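# Swap screen-marked drives in the dock for bench spares

## Task

Swap out every drive the screen flags for one of the two spare drives lying on the bench mat. Each replacement goes in connector end first (downward), oriented like its neighbours. All unflagged drives must stay exactly as they were. A drive inserted into a bay rebuilds for some time. At no moment may more than one bay have its drive missing, partly pulled, or rebuilding, or the task fails. So pull a flagged drive, place it straight onto the mat, insert a spare, and let that rebuild finish before touching the next bay. At the end the dock must sit flat on the mat, no drive may still be rebuilding, and the gripper must have released everything and moved away. Anything that stays in place only because the robot holds it does not count.

## Robot and tools

ROBOT AND FRAME. One six-joint arm with a two-finger gripper; its base may be slightly tilted relative to the table. Scene frame: origin on the table top below the arm base, +z up, +y to the left when looking along +x. end_effector_position is in metres and end_effector_quat_wxyz is a quaternion; the reported hand position can be off, more so at long reach. The gripper fingers point along its own +z and open and close along its y. The reported point lies between the pads when they are closed. Closed fingertips reach about 33 mm beyond it, open ones about 9 mm. Fingertips travel about 24 mm further out while closing, so leave room above surfaces.

ROW FORMAT. Each row has 9 numbers, each in [-1, 1]. The first six are joint offsets in this fixed order: wrist pitch, wrist roll, shoulder, elbow, waist, forearm roll. Then gripper position, force_limit, speed. Joint offsets are scaled: 1.0 equals 1.983 rad for waist and shoulder, 2.38 rad for elbow, and 2.975 rad for forearm roll, wrist pitch and wrist roll. Stated joint ranges (rad): waist -3.491..3.491, shoulder -3.140..3.140, elbow -1.187..4.328, forearm roll -3.316..3.316, wrist pitch -3.140..3.140, wrist roll -3.927..3.927; true ends may sit 0.010 rad either way.

GRIPPER NUMBERS (absolute, not offsets). position: +1 fully open (140 mm), pads touch near -0.8, -1 closes until blocked. force_limit: -1 about 14 N, 0 about 60 N, +1 about 107 N. speed: -1 about 30 mm/s, 0 about 140, +1 about 250. object_status: 0 moving, 1 blocked while opening, 2 blocked while closing (a grip), 3 reached target or pads met. To grip, send -1 and confirm status 2. To squeeze harder while holding, raise force_limit and also nudge position (-1 to -0.98 or back). position_measured is in counts: 3 open, 230 closed.

execute_actions(actions): a list of actions, each a table of up to 15 rows, one row per 1/30 s step; a short table repeats its last row for the remaining steps. Offsets in every row of an action are relative to the joint angles at the start of that action (for the first action, the last reported angles), never relative to the previous row. An action asking a joint more than 0.010 rad beyond its range is refused; if the first action fails this, or any action is malformed, nothing in the call runs. Joints pushed to a real end stop there, and the result may say "joint sent to its limit". An empty list just returns state and images.

move(target, speed, blocking): target is one 9-number row; its offsets are relative to the Joint positions in the latest result that showed them. All joints follow paths that finish together, so the hand traces a curve, and paths ignore obstacles. speed (0.01-2 rad/s, default 0.5) caps the joint that travels furthest; path length is clamped to 0.5-10 s. The result adds a move: line with the outcome (done, off_target, moving, held, fault), limits=held or limits=none, and the joint furthest from its target. With blocking=false you get a result after 0.5 s; until a result shows the move ended, other moves and actions are refused, so use wait(0) or stop.

wait(seconds): 0 to 10 s, the arm keeps its last command. stop(): brakes a running move; fingers continue. zoom_image(camera, region): region [x0, y0, x1, y1] in pixels, at most 504x504. finished_scene(scene): pass the current scene number; irreversible.

MOTION LIMITS. Joint target speed caps: 2.62 (waist, shoulder), 3.14 (elbow), 3.93 (wrist and forearm joints) rad/s, with 0.5 s to accelerate. Targets stay within 0.805 / 0.966 / 1.21 rad of measured angles, and are scaled back if they would shift the hand over 70 mm, so big moves need several actions. "Joint targets" shows what joints are currently driven toward. "joint command not followed" means the clearance check altered targets.

RESULTS. Each result has pose, Joint positions and Joint velocities (rad, rad/s, in the joint order above), Joint targets, gripper state, Flange force (outside force on the gripper, noisy, includes held weight; may say no reading), step readings (HELD marks restrained steps), and images from cam_head_left (896x504), cam_head_right (896x504), cam_high (896x504), cam_wrist (616x616, fisheye, posed from joint readings).

CAUTIONS. The arm is stiff: aiming even slightly past a firm contact can trip a fault; approach slowly. Contact torque at load limits (145 N m waist, shoulder, elbow; 36.4 N m for the three wrist-area joints, held weight included) or 150 N external force stops the arm for 10 s and drops the rest of the call. Holding loads heats motors; MOTOR HOT warns, then an OVER-TEMPERATURE FAULT brakes the arm. Loose objects may get brief outside pushes. Never drop, slam, or knock items off the table; avoid hard impacts and hard pushes.

Each tool is called after ">>>" by a JSON object that holds its "api" and its "payload".

## Session

>>> {"api": "execute_actions", "payload": {"actions": []}}

Scene clock: 0.00 s.
end_effector_position=(+0.3946, -0.1229, +0.3146) position_measured=3 object_status=3 end_effector_quat_wxyz=(+0.545, -0.569, +0.499, -0.361)
Joint names: [wrist pitch, wrist roll, shoulder, elbow, waist, forearm roll]
Joint positions: [-1.582  2.    -0.163 -0.733 -1.248 -1.483]
Joint velocities: [ 0.    -0.001  0.    -0.    -0.    -0.001]
Flange force (N, the push that the arm receives, along the gripper's own x y z axes): no reading
Joint targets: [-1.582 2.000 -0.163 -0.733 -1.248 -1.483]

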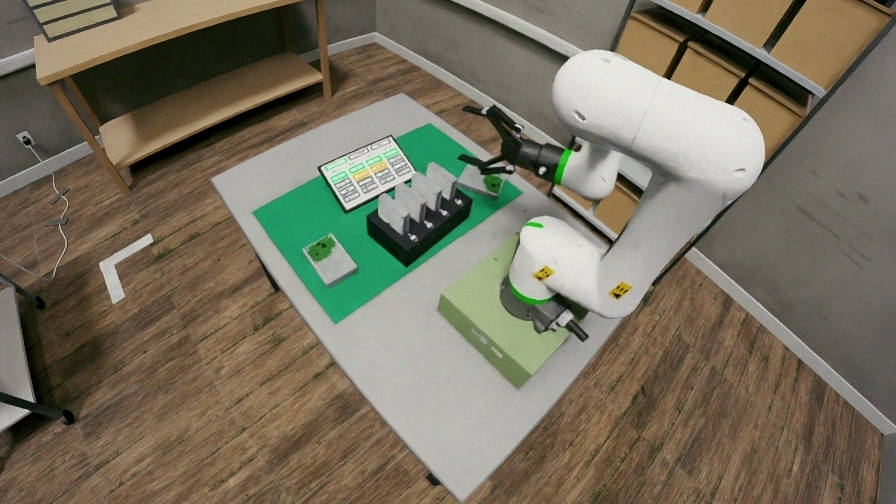

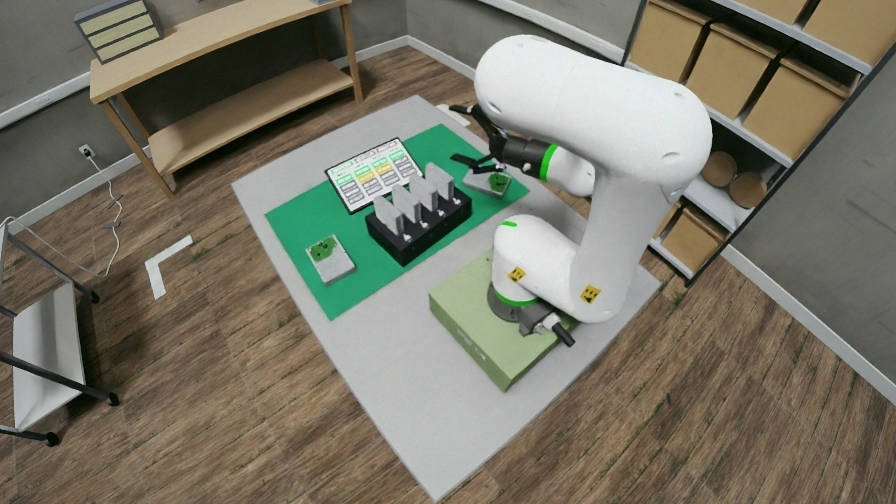

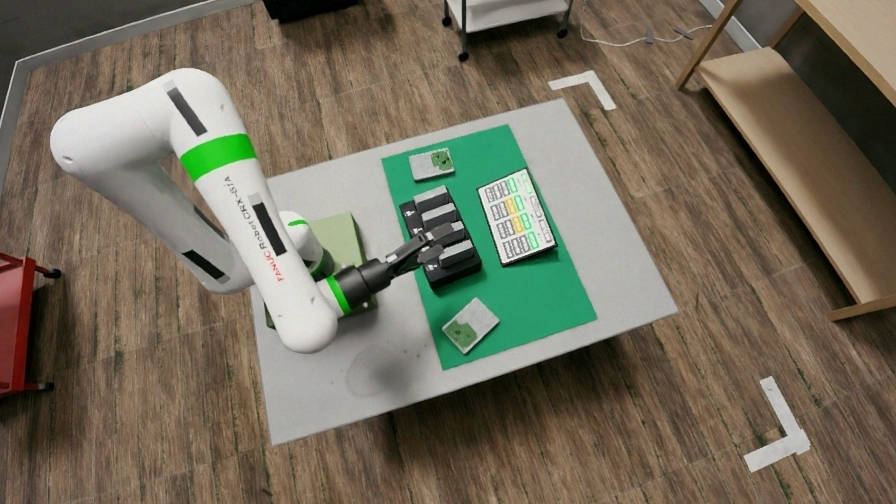

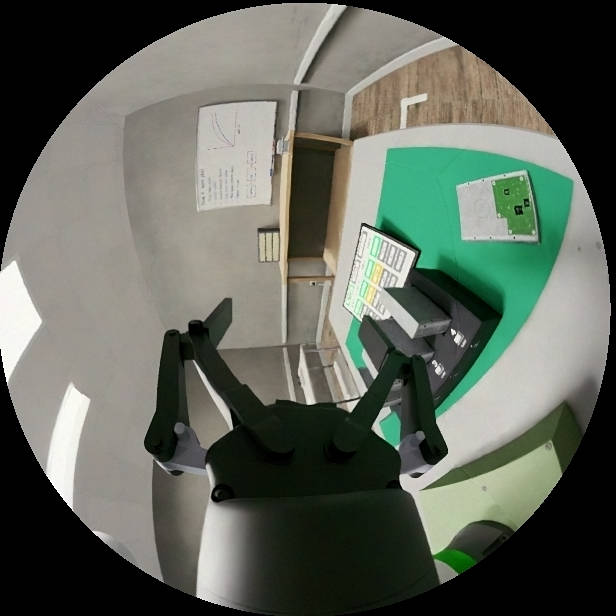

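>>> {"api": "zoom_image", "payload": {"camera": "cam_high", "region": [370, 130, 610, 370]}}

>>> {"api": "zoom_image", "payload": {"camera": "cam_head_left", "region": [290, 120, 530, 300]}}

Region (370, 130, 610, 370) of cam_high's 896x504 image, scaled by 2.100, with more detail than that image has.

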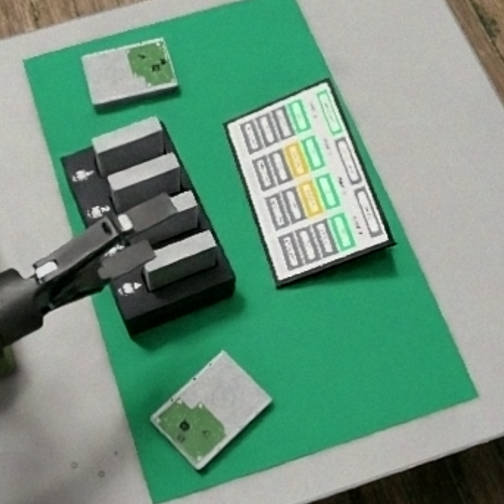

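Region (290, 120, 530, 300) of cam_head_left's 896x504 image, scaled by 2.100, with more detail than that image has; it fills the top 378 rows of this view, and the rest is white.

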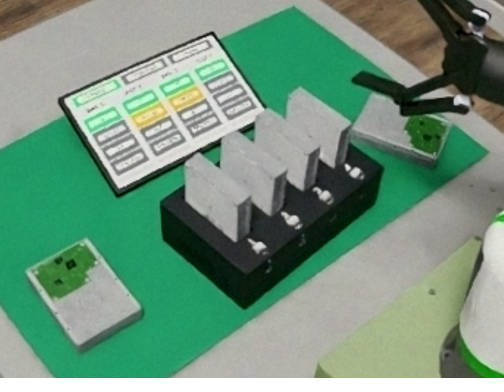

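>>> {"api": "zoom_image", "payload": {"camera": "cam_head_left", "region": [310, 125, 430, 215]}}

>>> {"api": "zoom_image", "payload": {"camera": "cam_head_left", "region": [360, 155, 480, 270]}}

>>> {"api": "zoom_image", "payload": {"camera": "cam_high", "region": [470, 160, 570, 280]}}

Region (310, 125, 430, 215) of cam_head_left's 896x504 image, scaled by 4.200, with more detail than that image has; it fills the top 378 rows of this view, and the rest is white.

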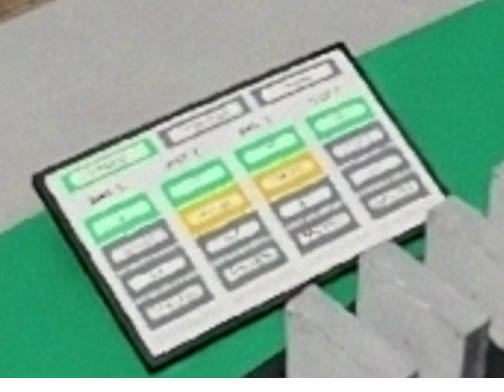

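Region (360, 155, 480, 270) of cam_head_left's 896x504 image, scaled by 4.200, with more detail than that image has; it fills the top 483 rows of this view, and the rest is white.

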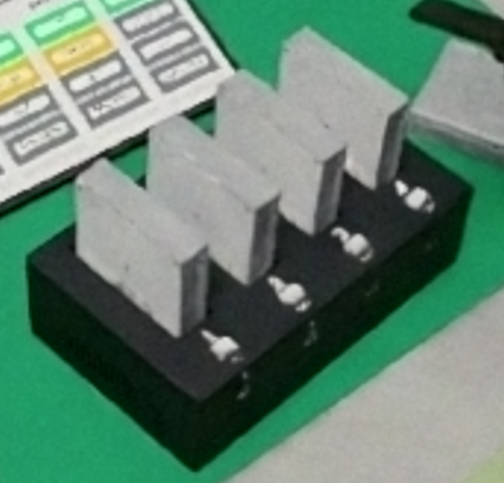

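Region (470, 160, 570, 280) of cam_high's 896x504 image, scaled by 4.200, with more detail than that image has.

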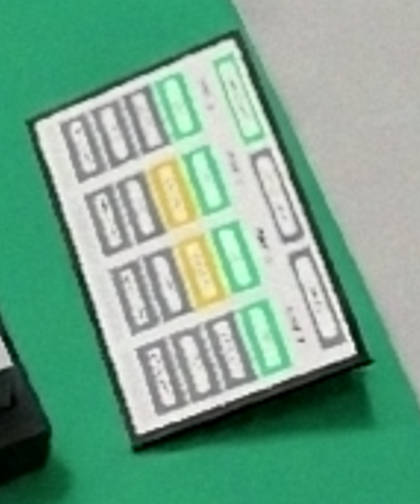

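>>> {"api": "move", "payload": {"target": [0,0,0,0,-0.2,0,1,0,0], "speed": 1}}

>>> {"api": "move", "payload": {"target": [0,0,0,0.15,0,0,1,0,0], "speed": 1}}

>>> {"api": "move", "payload": {"target": [0,0,0.2,0,0,0,1,0,0], "speed": 1}}

>>> {"api": "move", "payload": {"target": [0,0,0,0,0,0.15,1,0,0], "speed": 1}}

>>> {"api": "move", "payload": {"target": [0.15,0,0,0,0,0,1,0,0], "speed": 1}}

>>> {"api": "move", "payload": {"target": [0,-0.15,0,0,0,0,1,0,0], "speed": 1}}

Scene clock: 28.10 s.
end_effector_position=(+0.3158, -0.2592, +0.3242) position_measured=3 object_status=3 end_effector_quat_wxyz=(+0.458, -0.466, +0.592, -0.471)
Joint names: [wrist pitch, wrist roll, shoulder, elbow, waist, forearm roll]
Joint positions: [-1.582  2.    -0.163 -0.733 -1.644 -1.483]
Joint velocities: [-0.001  0.    -0.     0.001 -0.     0.001]
Flange force (N, the push that the arm receives, along the gripper's own x y z axes): [7.2 -1.5 -0.8]
Joint targets: [-1.582 2.000 -0.163 -0.733 -1.644 -1.483]
move: done; limits=none; farthest joint: the waist, 0.000 radians from its target (0.397 radians at the start)
camera_calibration (this result's frames):
cam_wrist: T_world_to_cam=[[-0.172155, -0.0196023, -0.984875, 0.369604], [-0.263589, 0.96426, 0.0268832, 0.334664], [0.949149, 0.26423, -0.171169, 0.0217684], [0, 0, 0, 1]] pos_world=[0.131182, -0.32121, 0.358743]

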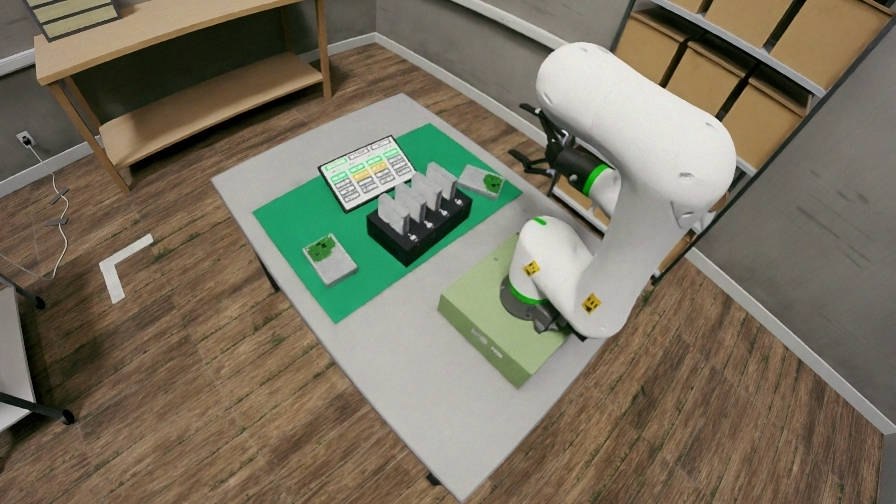

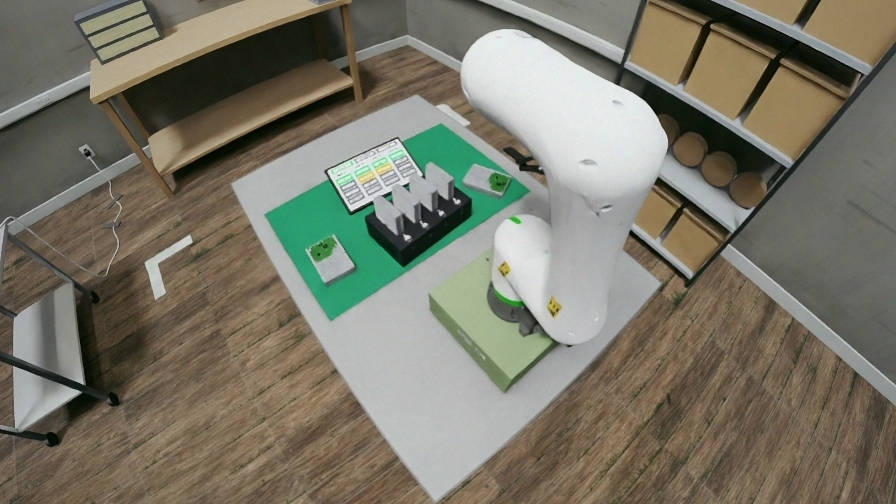

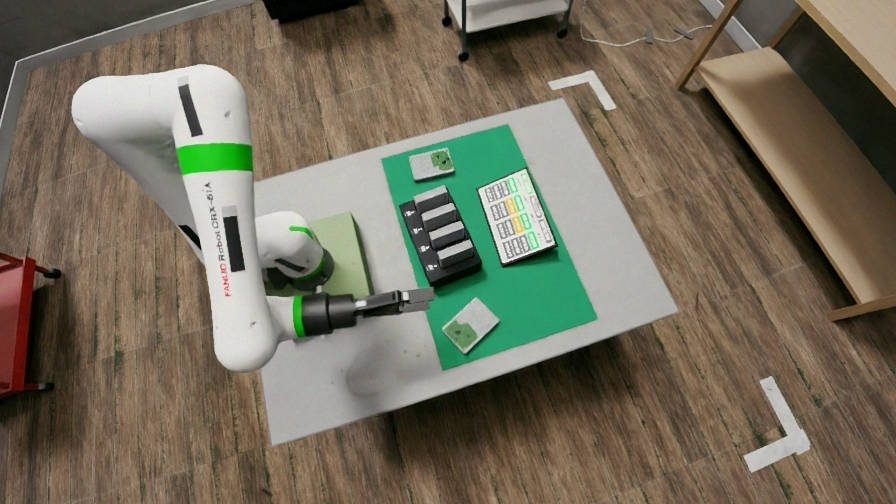

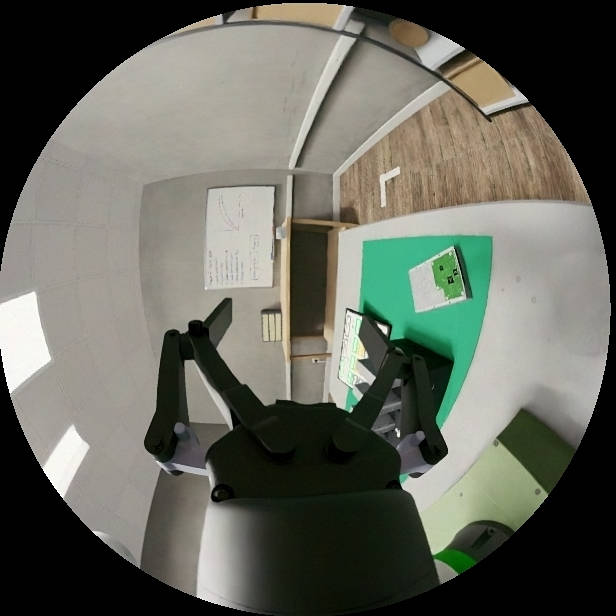

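Scene clock: 28.97 s.
end_effector_position=(+0.3042, -0.3644, +0.4463) position_measured=3 object_status=3 end_effector_quat_wxyz=(-0.356, +0.561, -0.511, +0.546)
Joint names: [wrist pitch, wrist roll, shoulder, elbow, waist, forearm roll]
Joint positions: [-1.582  2.    -0.163 -0.376 -1.644 -1.483]
Joint velocities: [-0.001 -0.001  0.     0.001  0.    -0.001]
Flange force (N, the push that the arm receives, along the gripper's own x y z axes): [10.9 1.1 -0.7]
Joint targets: [-1.582 2.000 -0.163 -0.376 -1.644 -1.483]
move: done; limits=none; farthest joint: the waist, 0.000 radians from its target (0.000 radians at the start)
camera_calibration (this result's frames):
cam_wrist: T_world_to_cam=[[-0.23089, -0.35859, -0.90449, 0.344286], [-0.294845, 0.911685, -0.286177, 0.559862], [0.92723, 0.200609, -0.316228, 0.129734], [0, 0, 0, 1]] pos_world=[0.124271, -0.412985, 0.512649]

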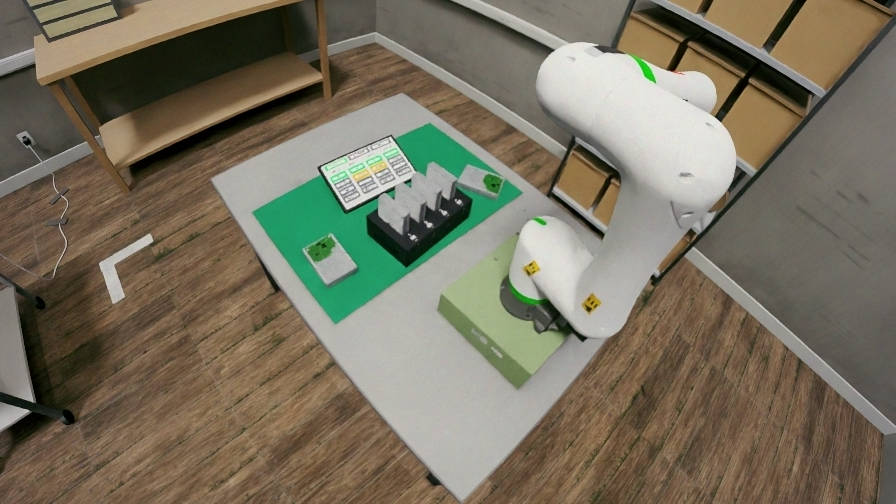

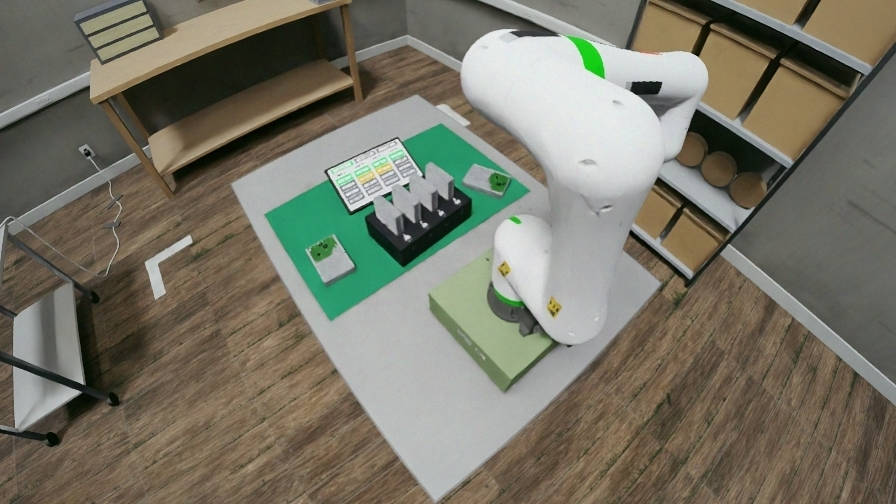

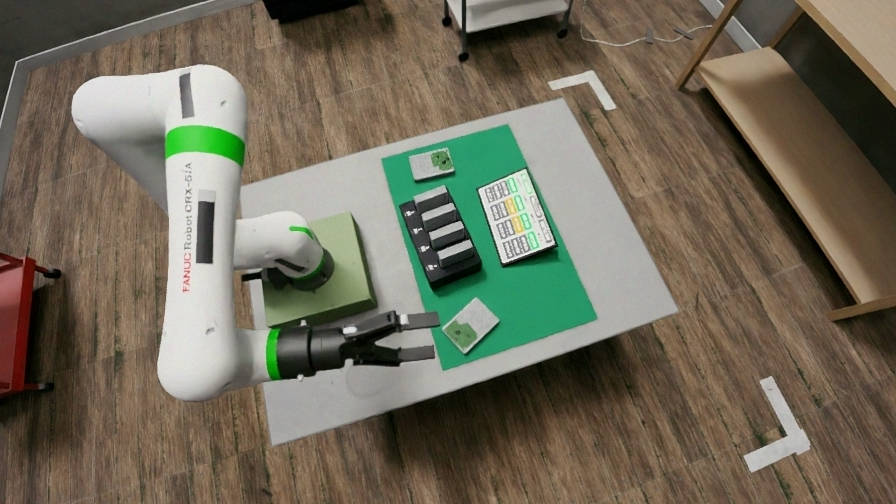

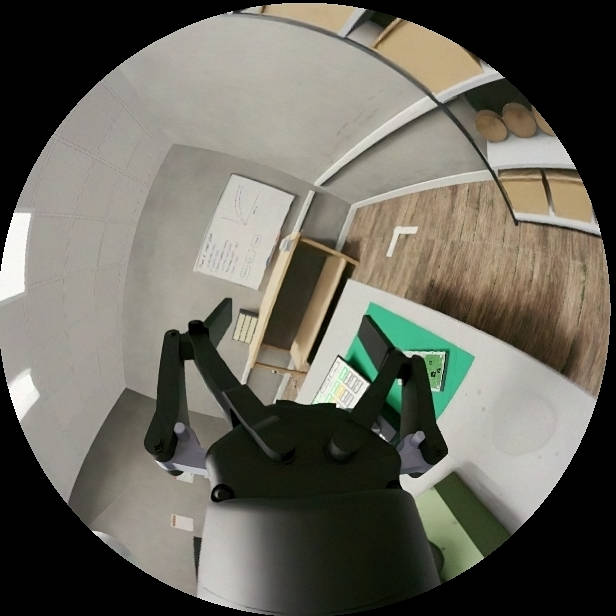

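Scene clock: 29.90 s.
end_effector_position=(+0.2877, -0.4037, +0.3140) position_measured=3 object_status=3 end_effector_quat_wxyz=(+0.469, -0.454, +0.600, -0.462)
Joint names: [wrist pitch, wrist roll, shoulder, elbow, waist, forearm roll]
Joint positions: [-1.582  2.     0.234 -0.376 -1.644 -1.483]
Joint velocities: [ 0.002 -0.002  0.001  0.001  0.    -0.002]
Flange force (N, the push that the arm receives, along the gripper's own x y z axes): [6.6 1.1 -1.2]
Joint targets: [-1.582 2.000 0.234 -0.376 -1.644 -1.483]
move: done; limits=none; farthest joint: the waist, 0.000 radians from its target (0.000 radians at the start)
camera_calibration (this result's frames):
cam_wrist: T_world_to_cam=[[-0.1649, 0.0191507, -0.986124, 0.365892], [-0.261353, 0.963224, 0.0624095, 0.454731], [0.951053, 0.268018, -0.153831, 0.0804213], [0, 0, 0, 1]] pos_world=[0.102696, -0.466569, 0.344806]

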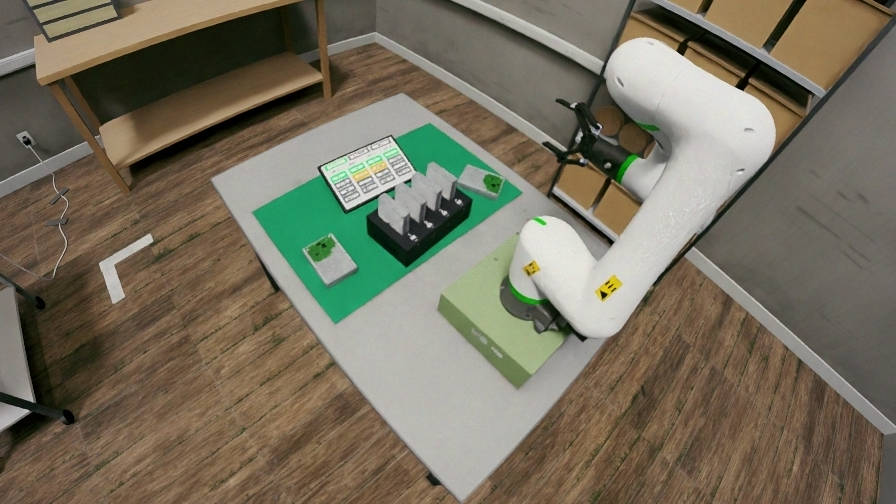

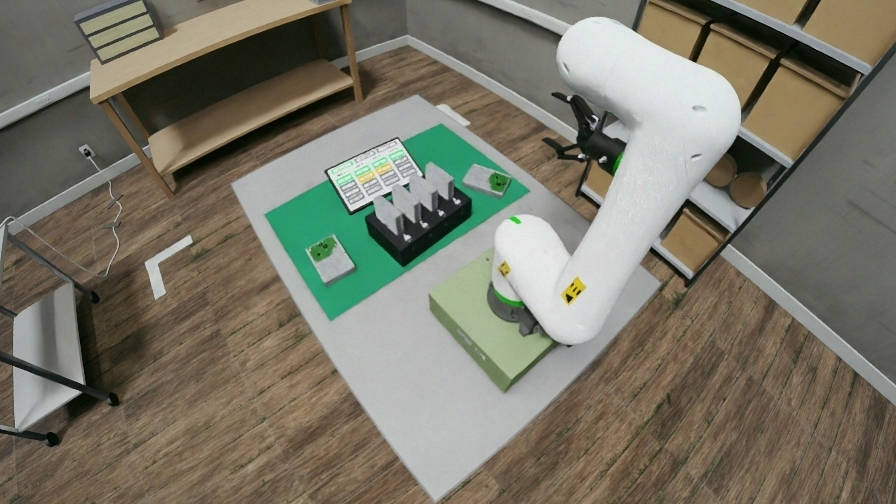

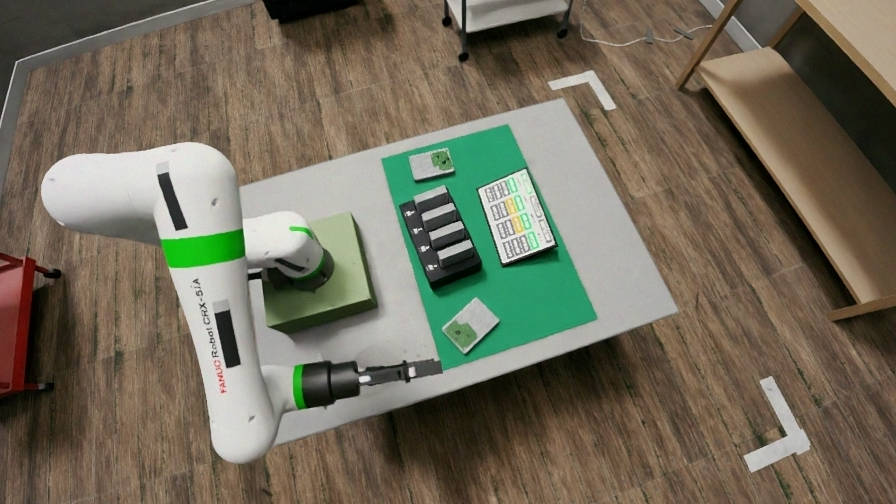

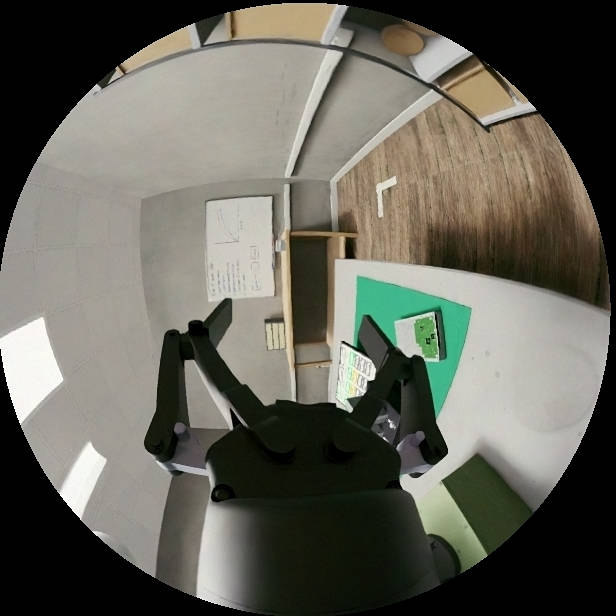

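Scene clock: 30.87 s.
end_effector_position=(+0.1927, -0.3130, +0.2094) position_measured=3 object_status=3 end_effector_quat_wxyz=(+0.422, -0.578, +0.636, -0.286)
Joint names: [wrist pitch, wrist roll, shoulder, elbow, waist, forearm roll]
Joint positions: [-1.582  2.     0.234 -0.376 -1.644 -1.037]
Joint velocities: [ 0.     0.     0.    -0.    -0.    -0.001]
Flange force (N, the push that the arm receives, along the gripper's own x y z axes): [3.9 0.9 -1.4]
Joint targets: [-1.582 2.000 0.234 -0.376 -1.644 -1.037]
move: done; limits=none; farthest joint: the waist, 0.000 radians from its target (0.000 radians at the start)
camera_calibration (this result's frames):
cam_wrist: T_world_to_cam=[[-0.512905, 0.0169233, -0.858279, 0.284906], [-0.422491, 0.86536, 0.269542, 0.30609], [0.747282, 0.500864, -0.436698, 0.301796], [0, 0, 0, 1]] pos_world=[0.0499235, -0.420858, 0.293818]

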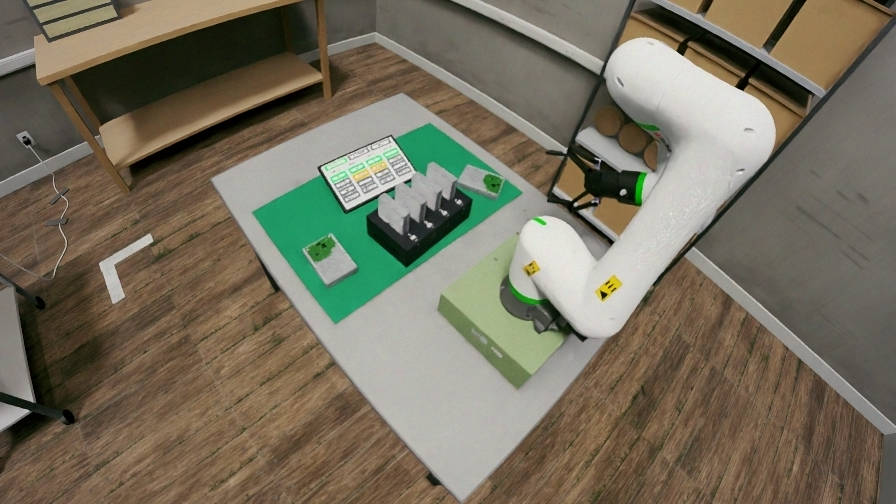

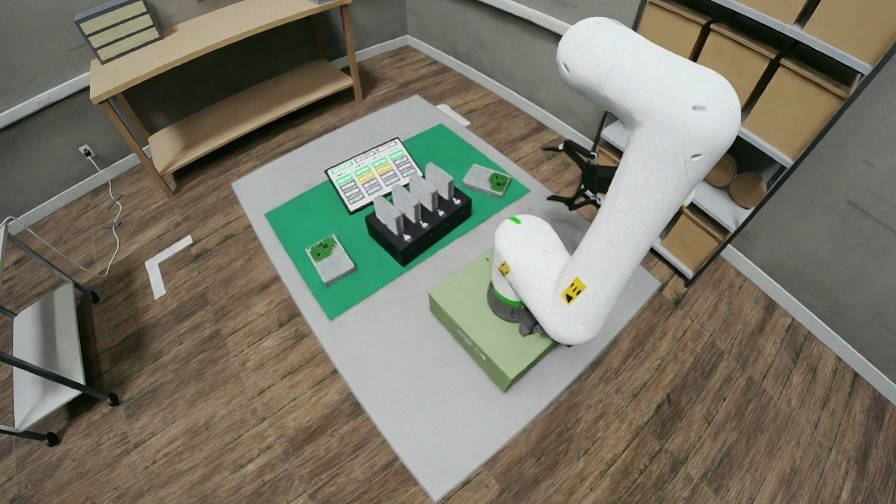

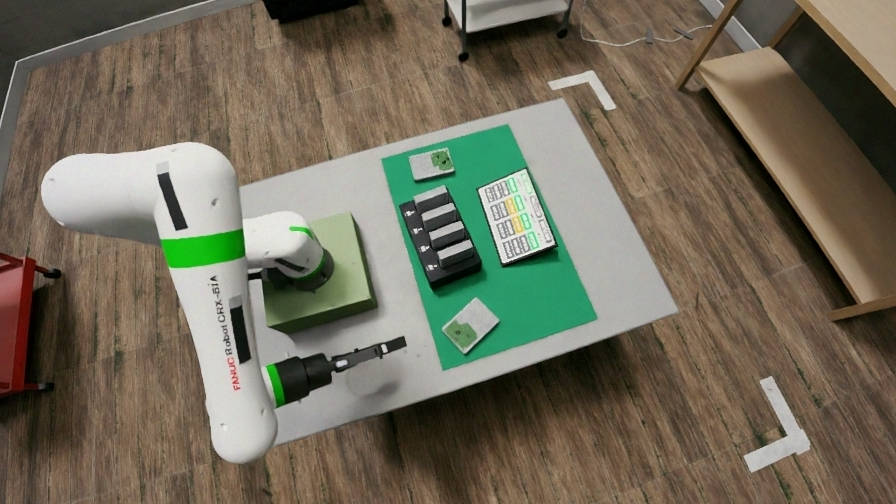

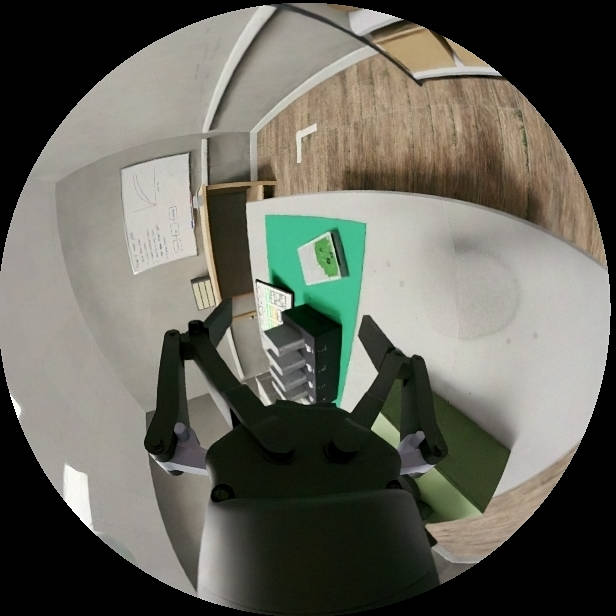

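Scene clock: 31.83 s.
end_effector_position=(+0.1343, -0.4435, +0.1426) position_measured=3 object_status=3 end_effector_quat_wxyz=(+0.231, -0.545, +0.732, -0.337)
Joint names: [wrist pitch, wrist roll, shoulder, elbow, waist, forearm roll]
Joint positions: [-1.136  2.     0.234 -0.376 -1.644 -1.037]
Joint velocities: [-0.     0.     0.     0.001  0.     0.002]
Flange force (N, the push that the arm receives, along the gripper's own x y z axes): [8.1 1.1 1.1]
Joint targets: [-1.136 2.000 0.234 -0.376 -1.644 -1.037]
move: done; limits=none; farthest joint: the waist, 0.000 radians from its target (0.000 radians at the start)
camera_calibration (this result's frames):
cam_wrist: T_world_to_cam=[[-0.702473, 0.043305, -0.710392, 0.215901], [-0.0807278, 0.986857, 0.139986, 0.438799], [0.707117, 0.155685, -0.689744, 0.269948], [0, 0, 0, 1]] pos_world=[-0.00379722, -0.484408, 0.278144]

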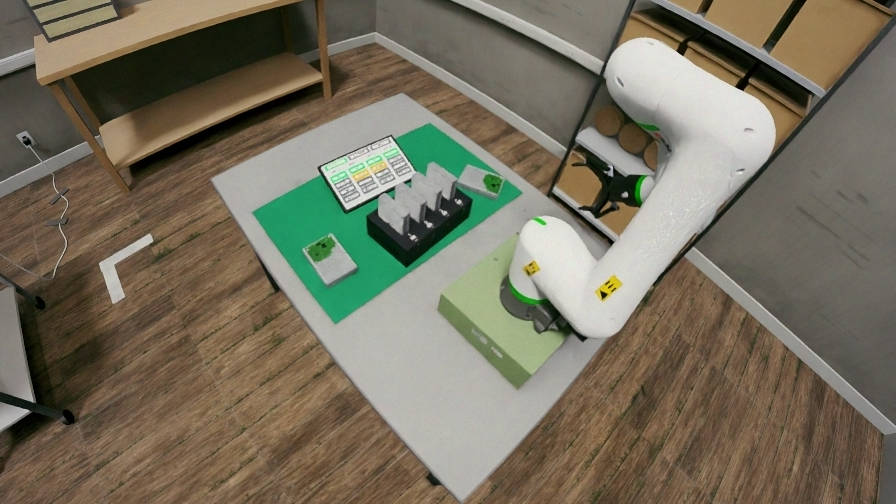

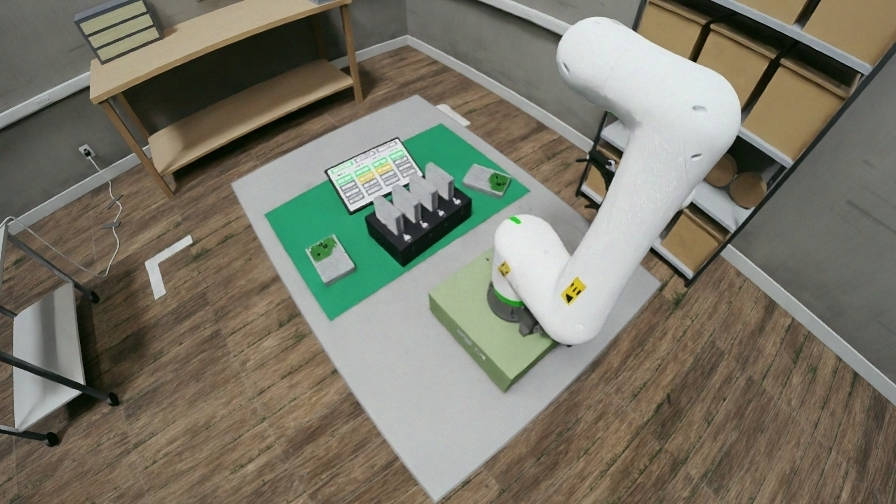

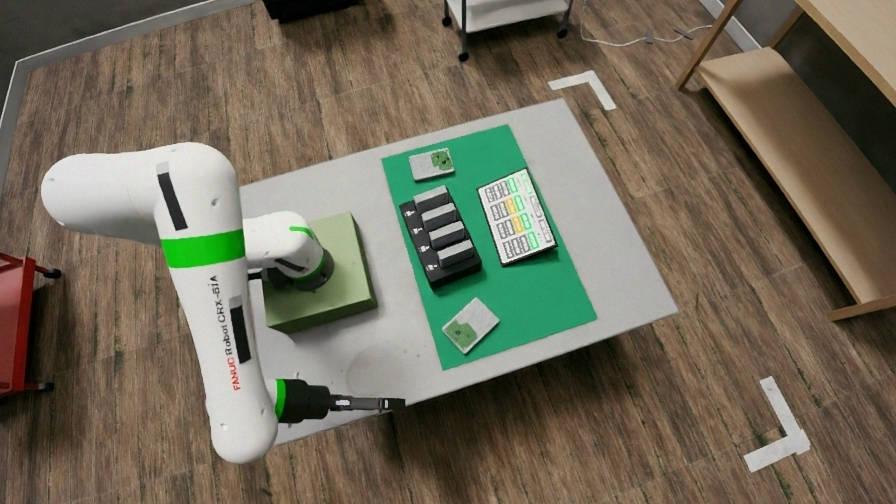

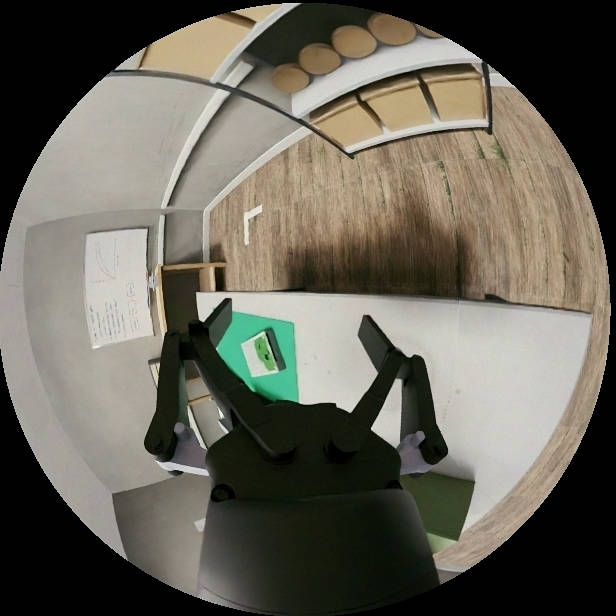

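Scene clock: 32.80 s.
end_effector_position=(+0.1343, -0.4435, +0.1426) position_measured=3 object_status=3 end_effector_quat_wxyz=(+0.300, -0.370, +0.834, -0.278)
Joint names: [wrist pitch, wrist roll, shoulder, elbow, waist, forearm roll]
Joint positions: [-1.136  1.554  0.234 -0.376 -1.644 -1.037]
Joint velocities: [ 0.    -0.002 -0.    -0.001  0.    -0.002]
Flange force (N, the push that the arm receives, along the gripper's own x y z axes): [6.4 -3.4 1.4]
Joint targets: [-1.136 1.554 0.234 -0.376 -1.644 -1.037]
move: done; limits=none; farthest joint: the waist, 0.000 radians from its target (0.000 radians at the start)
camera_calibration (this result's frames):
cam_wrist: T_world_to_cam=[[-0.549402, 0.458114, -0.698777, 0.377655], [0.169604, 0.880033, 0.443596, 0.314505], [0.818164, 0.125197, -0.56119, 0.22318], [0, 0, 0, 1]] pos_world=[-0.0284545, -0.477725, 0.24963]

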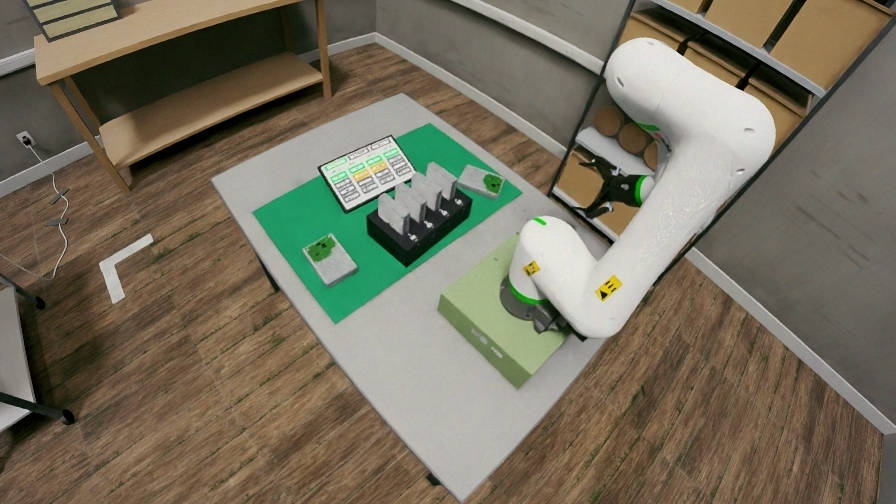

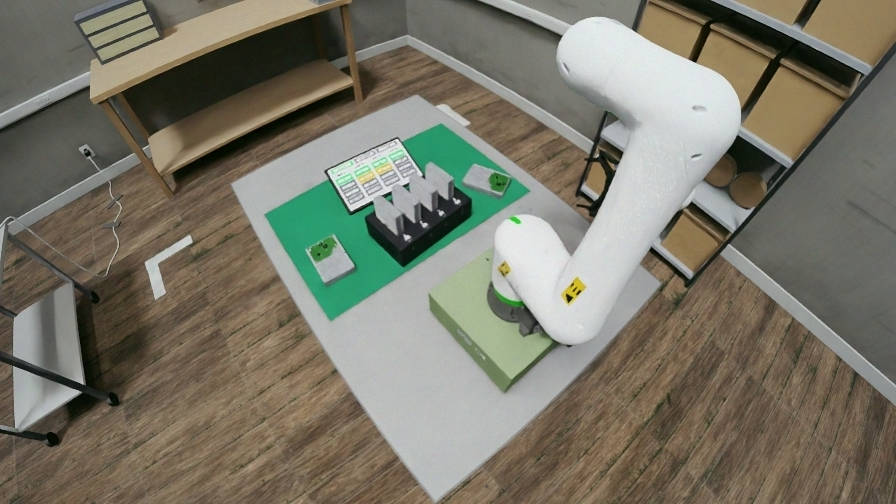

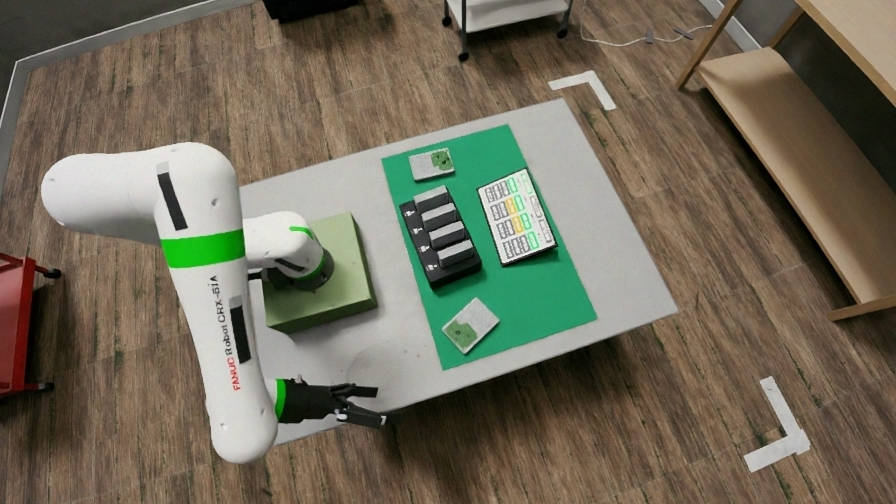

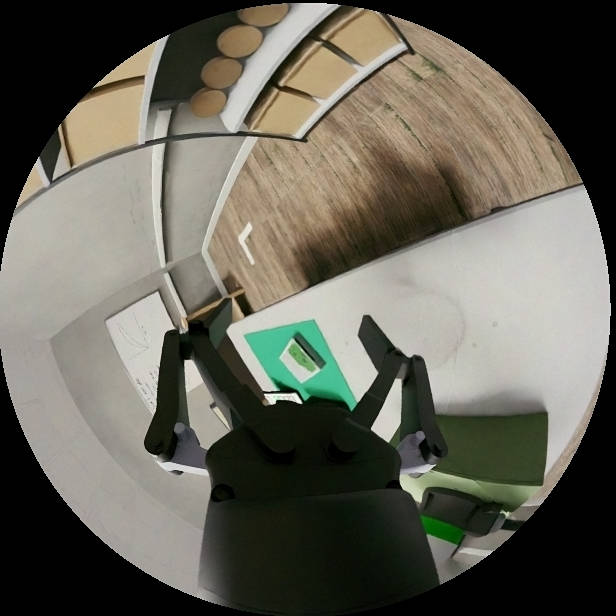

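>>> {"api": "zoom_image", "payload": {"camera": "cam_high", "region": [390, 140, 510, 300]}}

>>> {"api": "zoom_image", "payload": {"camera": "cam_high", "region": [430, 285, 510, 365]}}

Region (390, 140, 510, 300) of cam_high's 896x504 image, scaled by 3.150, with more detail than that image has; it fills the left 378 columns of this view, and the rest is white.

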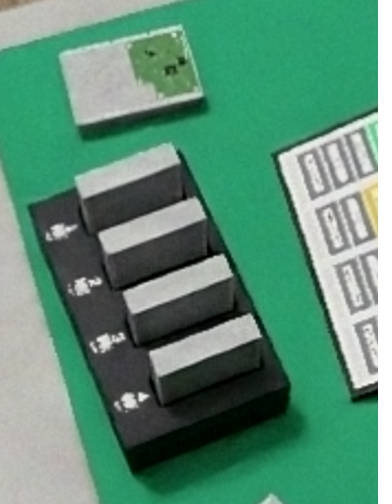

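Region (430, 285, 510, 365) of cam_high's 896x504 image, scaled by 6.300, with more detail than that image has.

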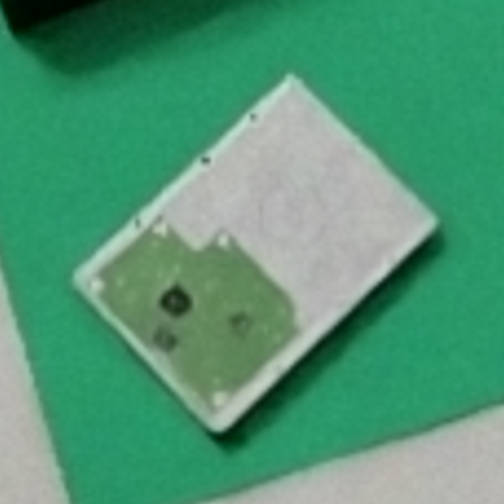

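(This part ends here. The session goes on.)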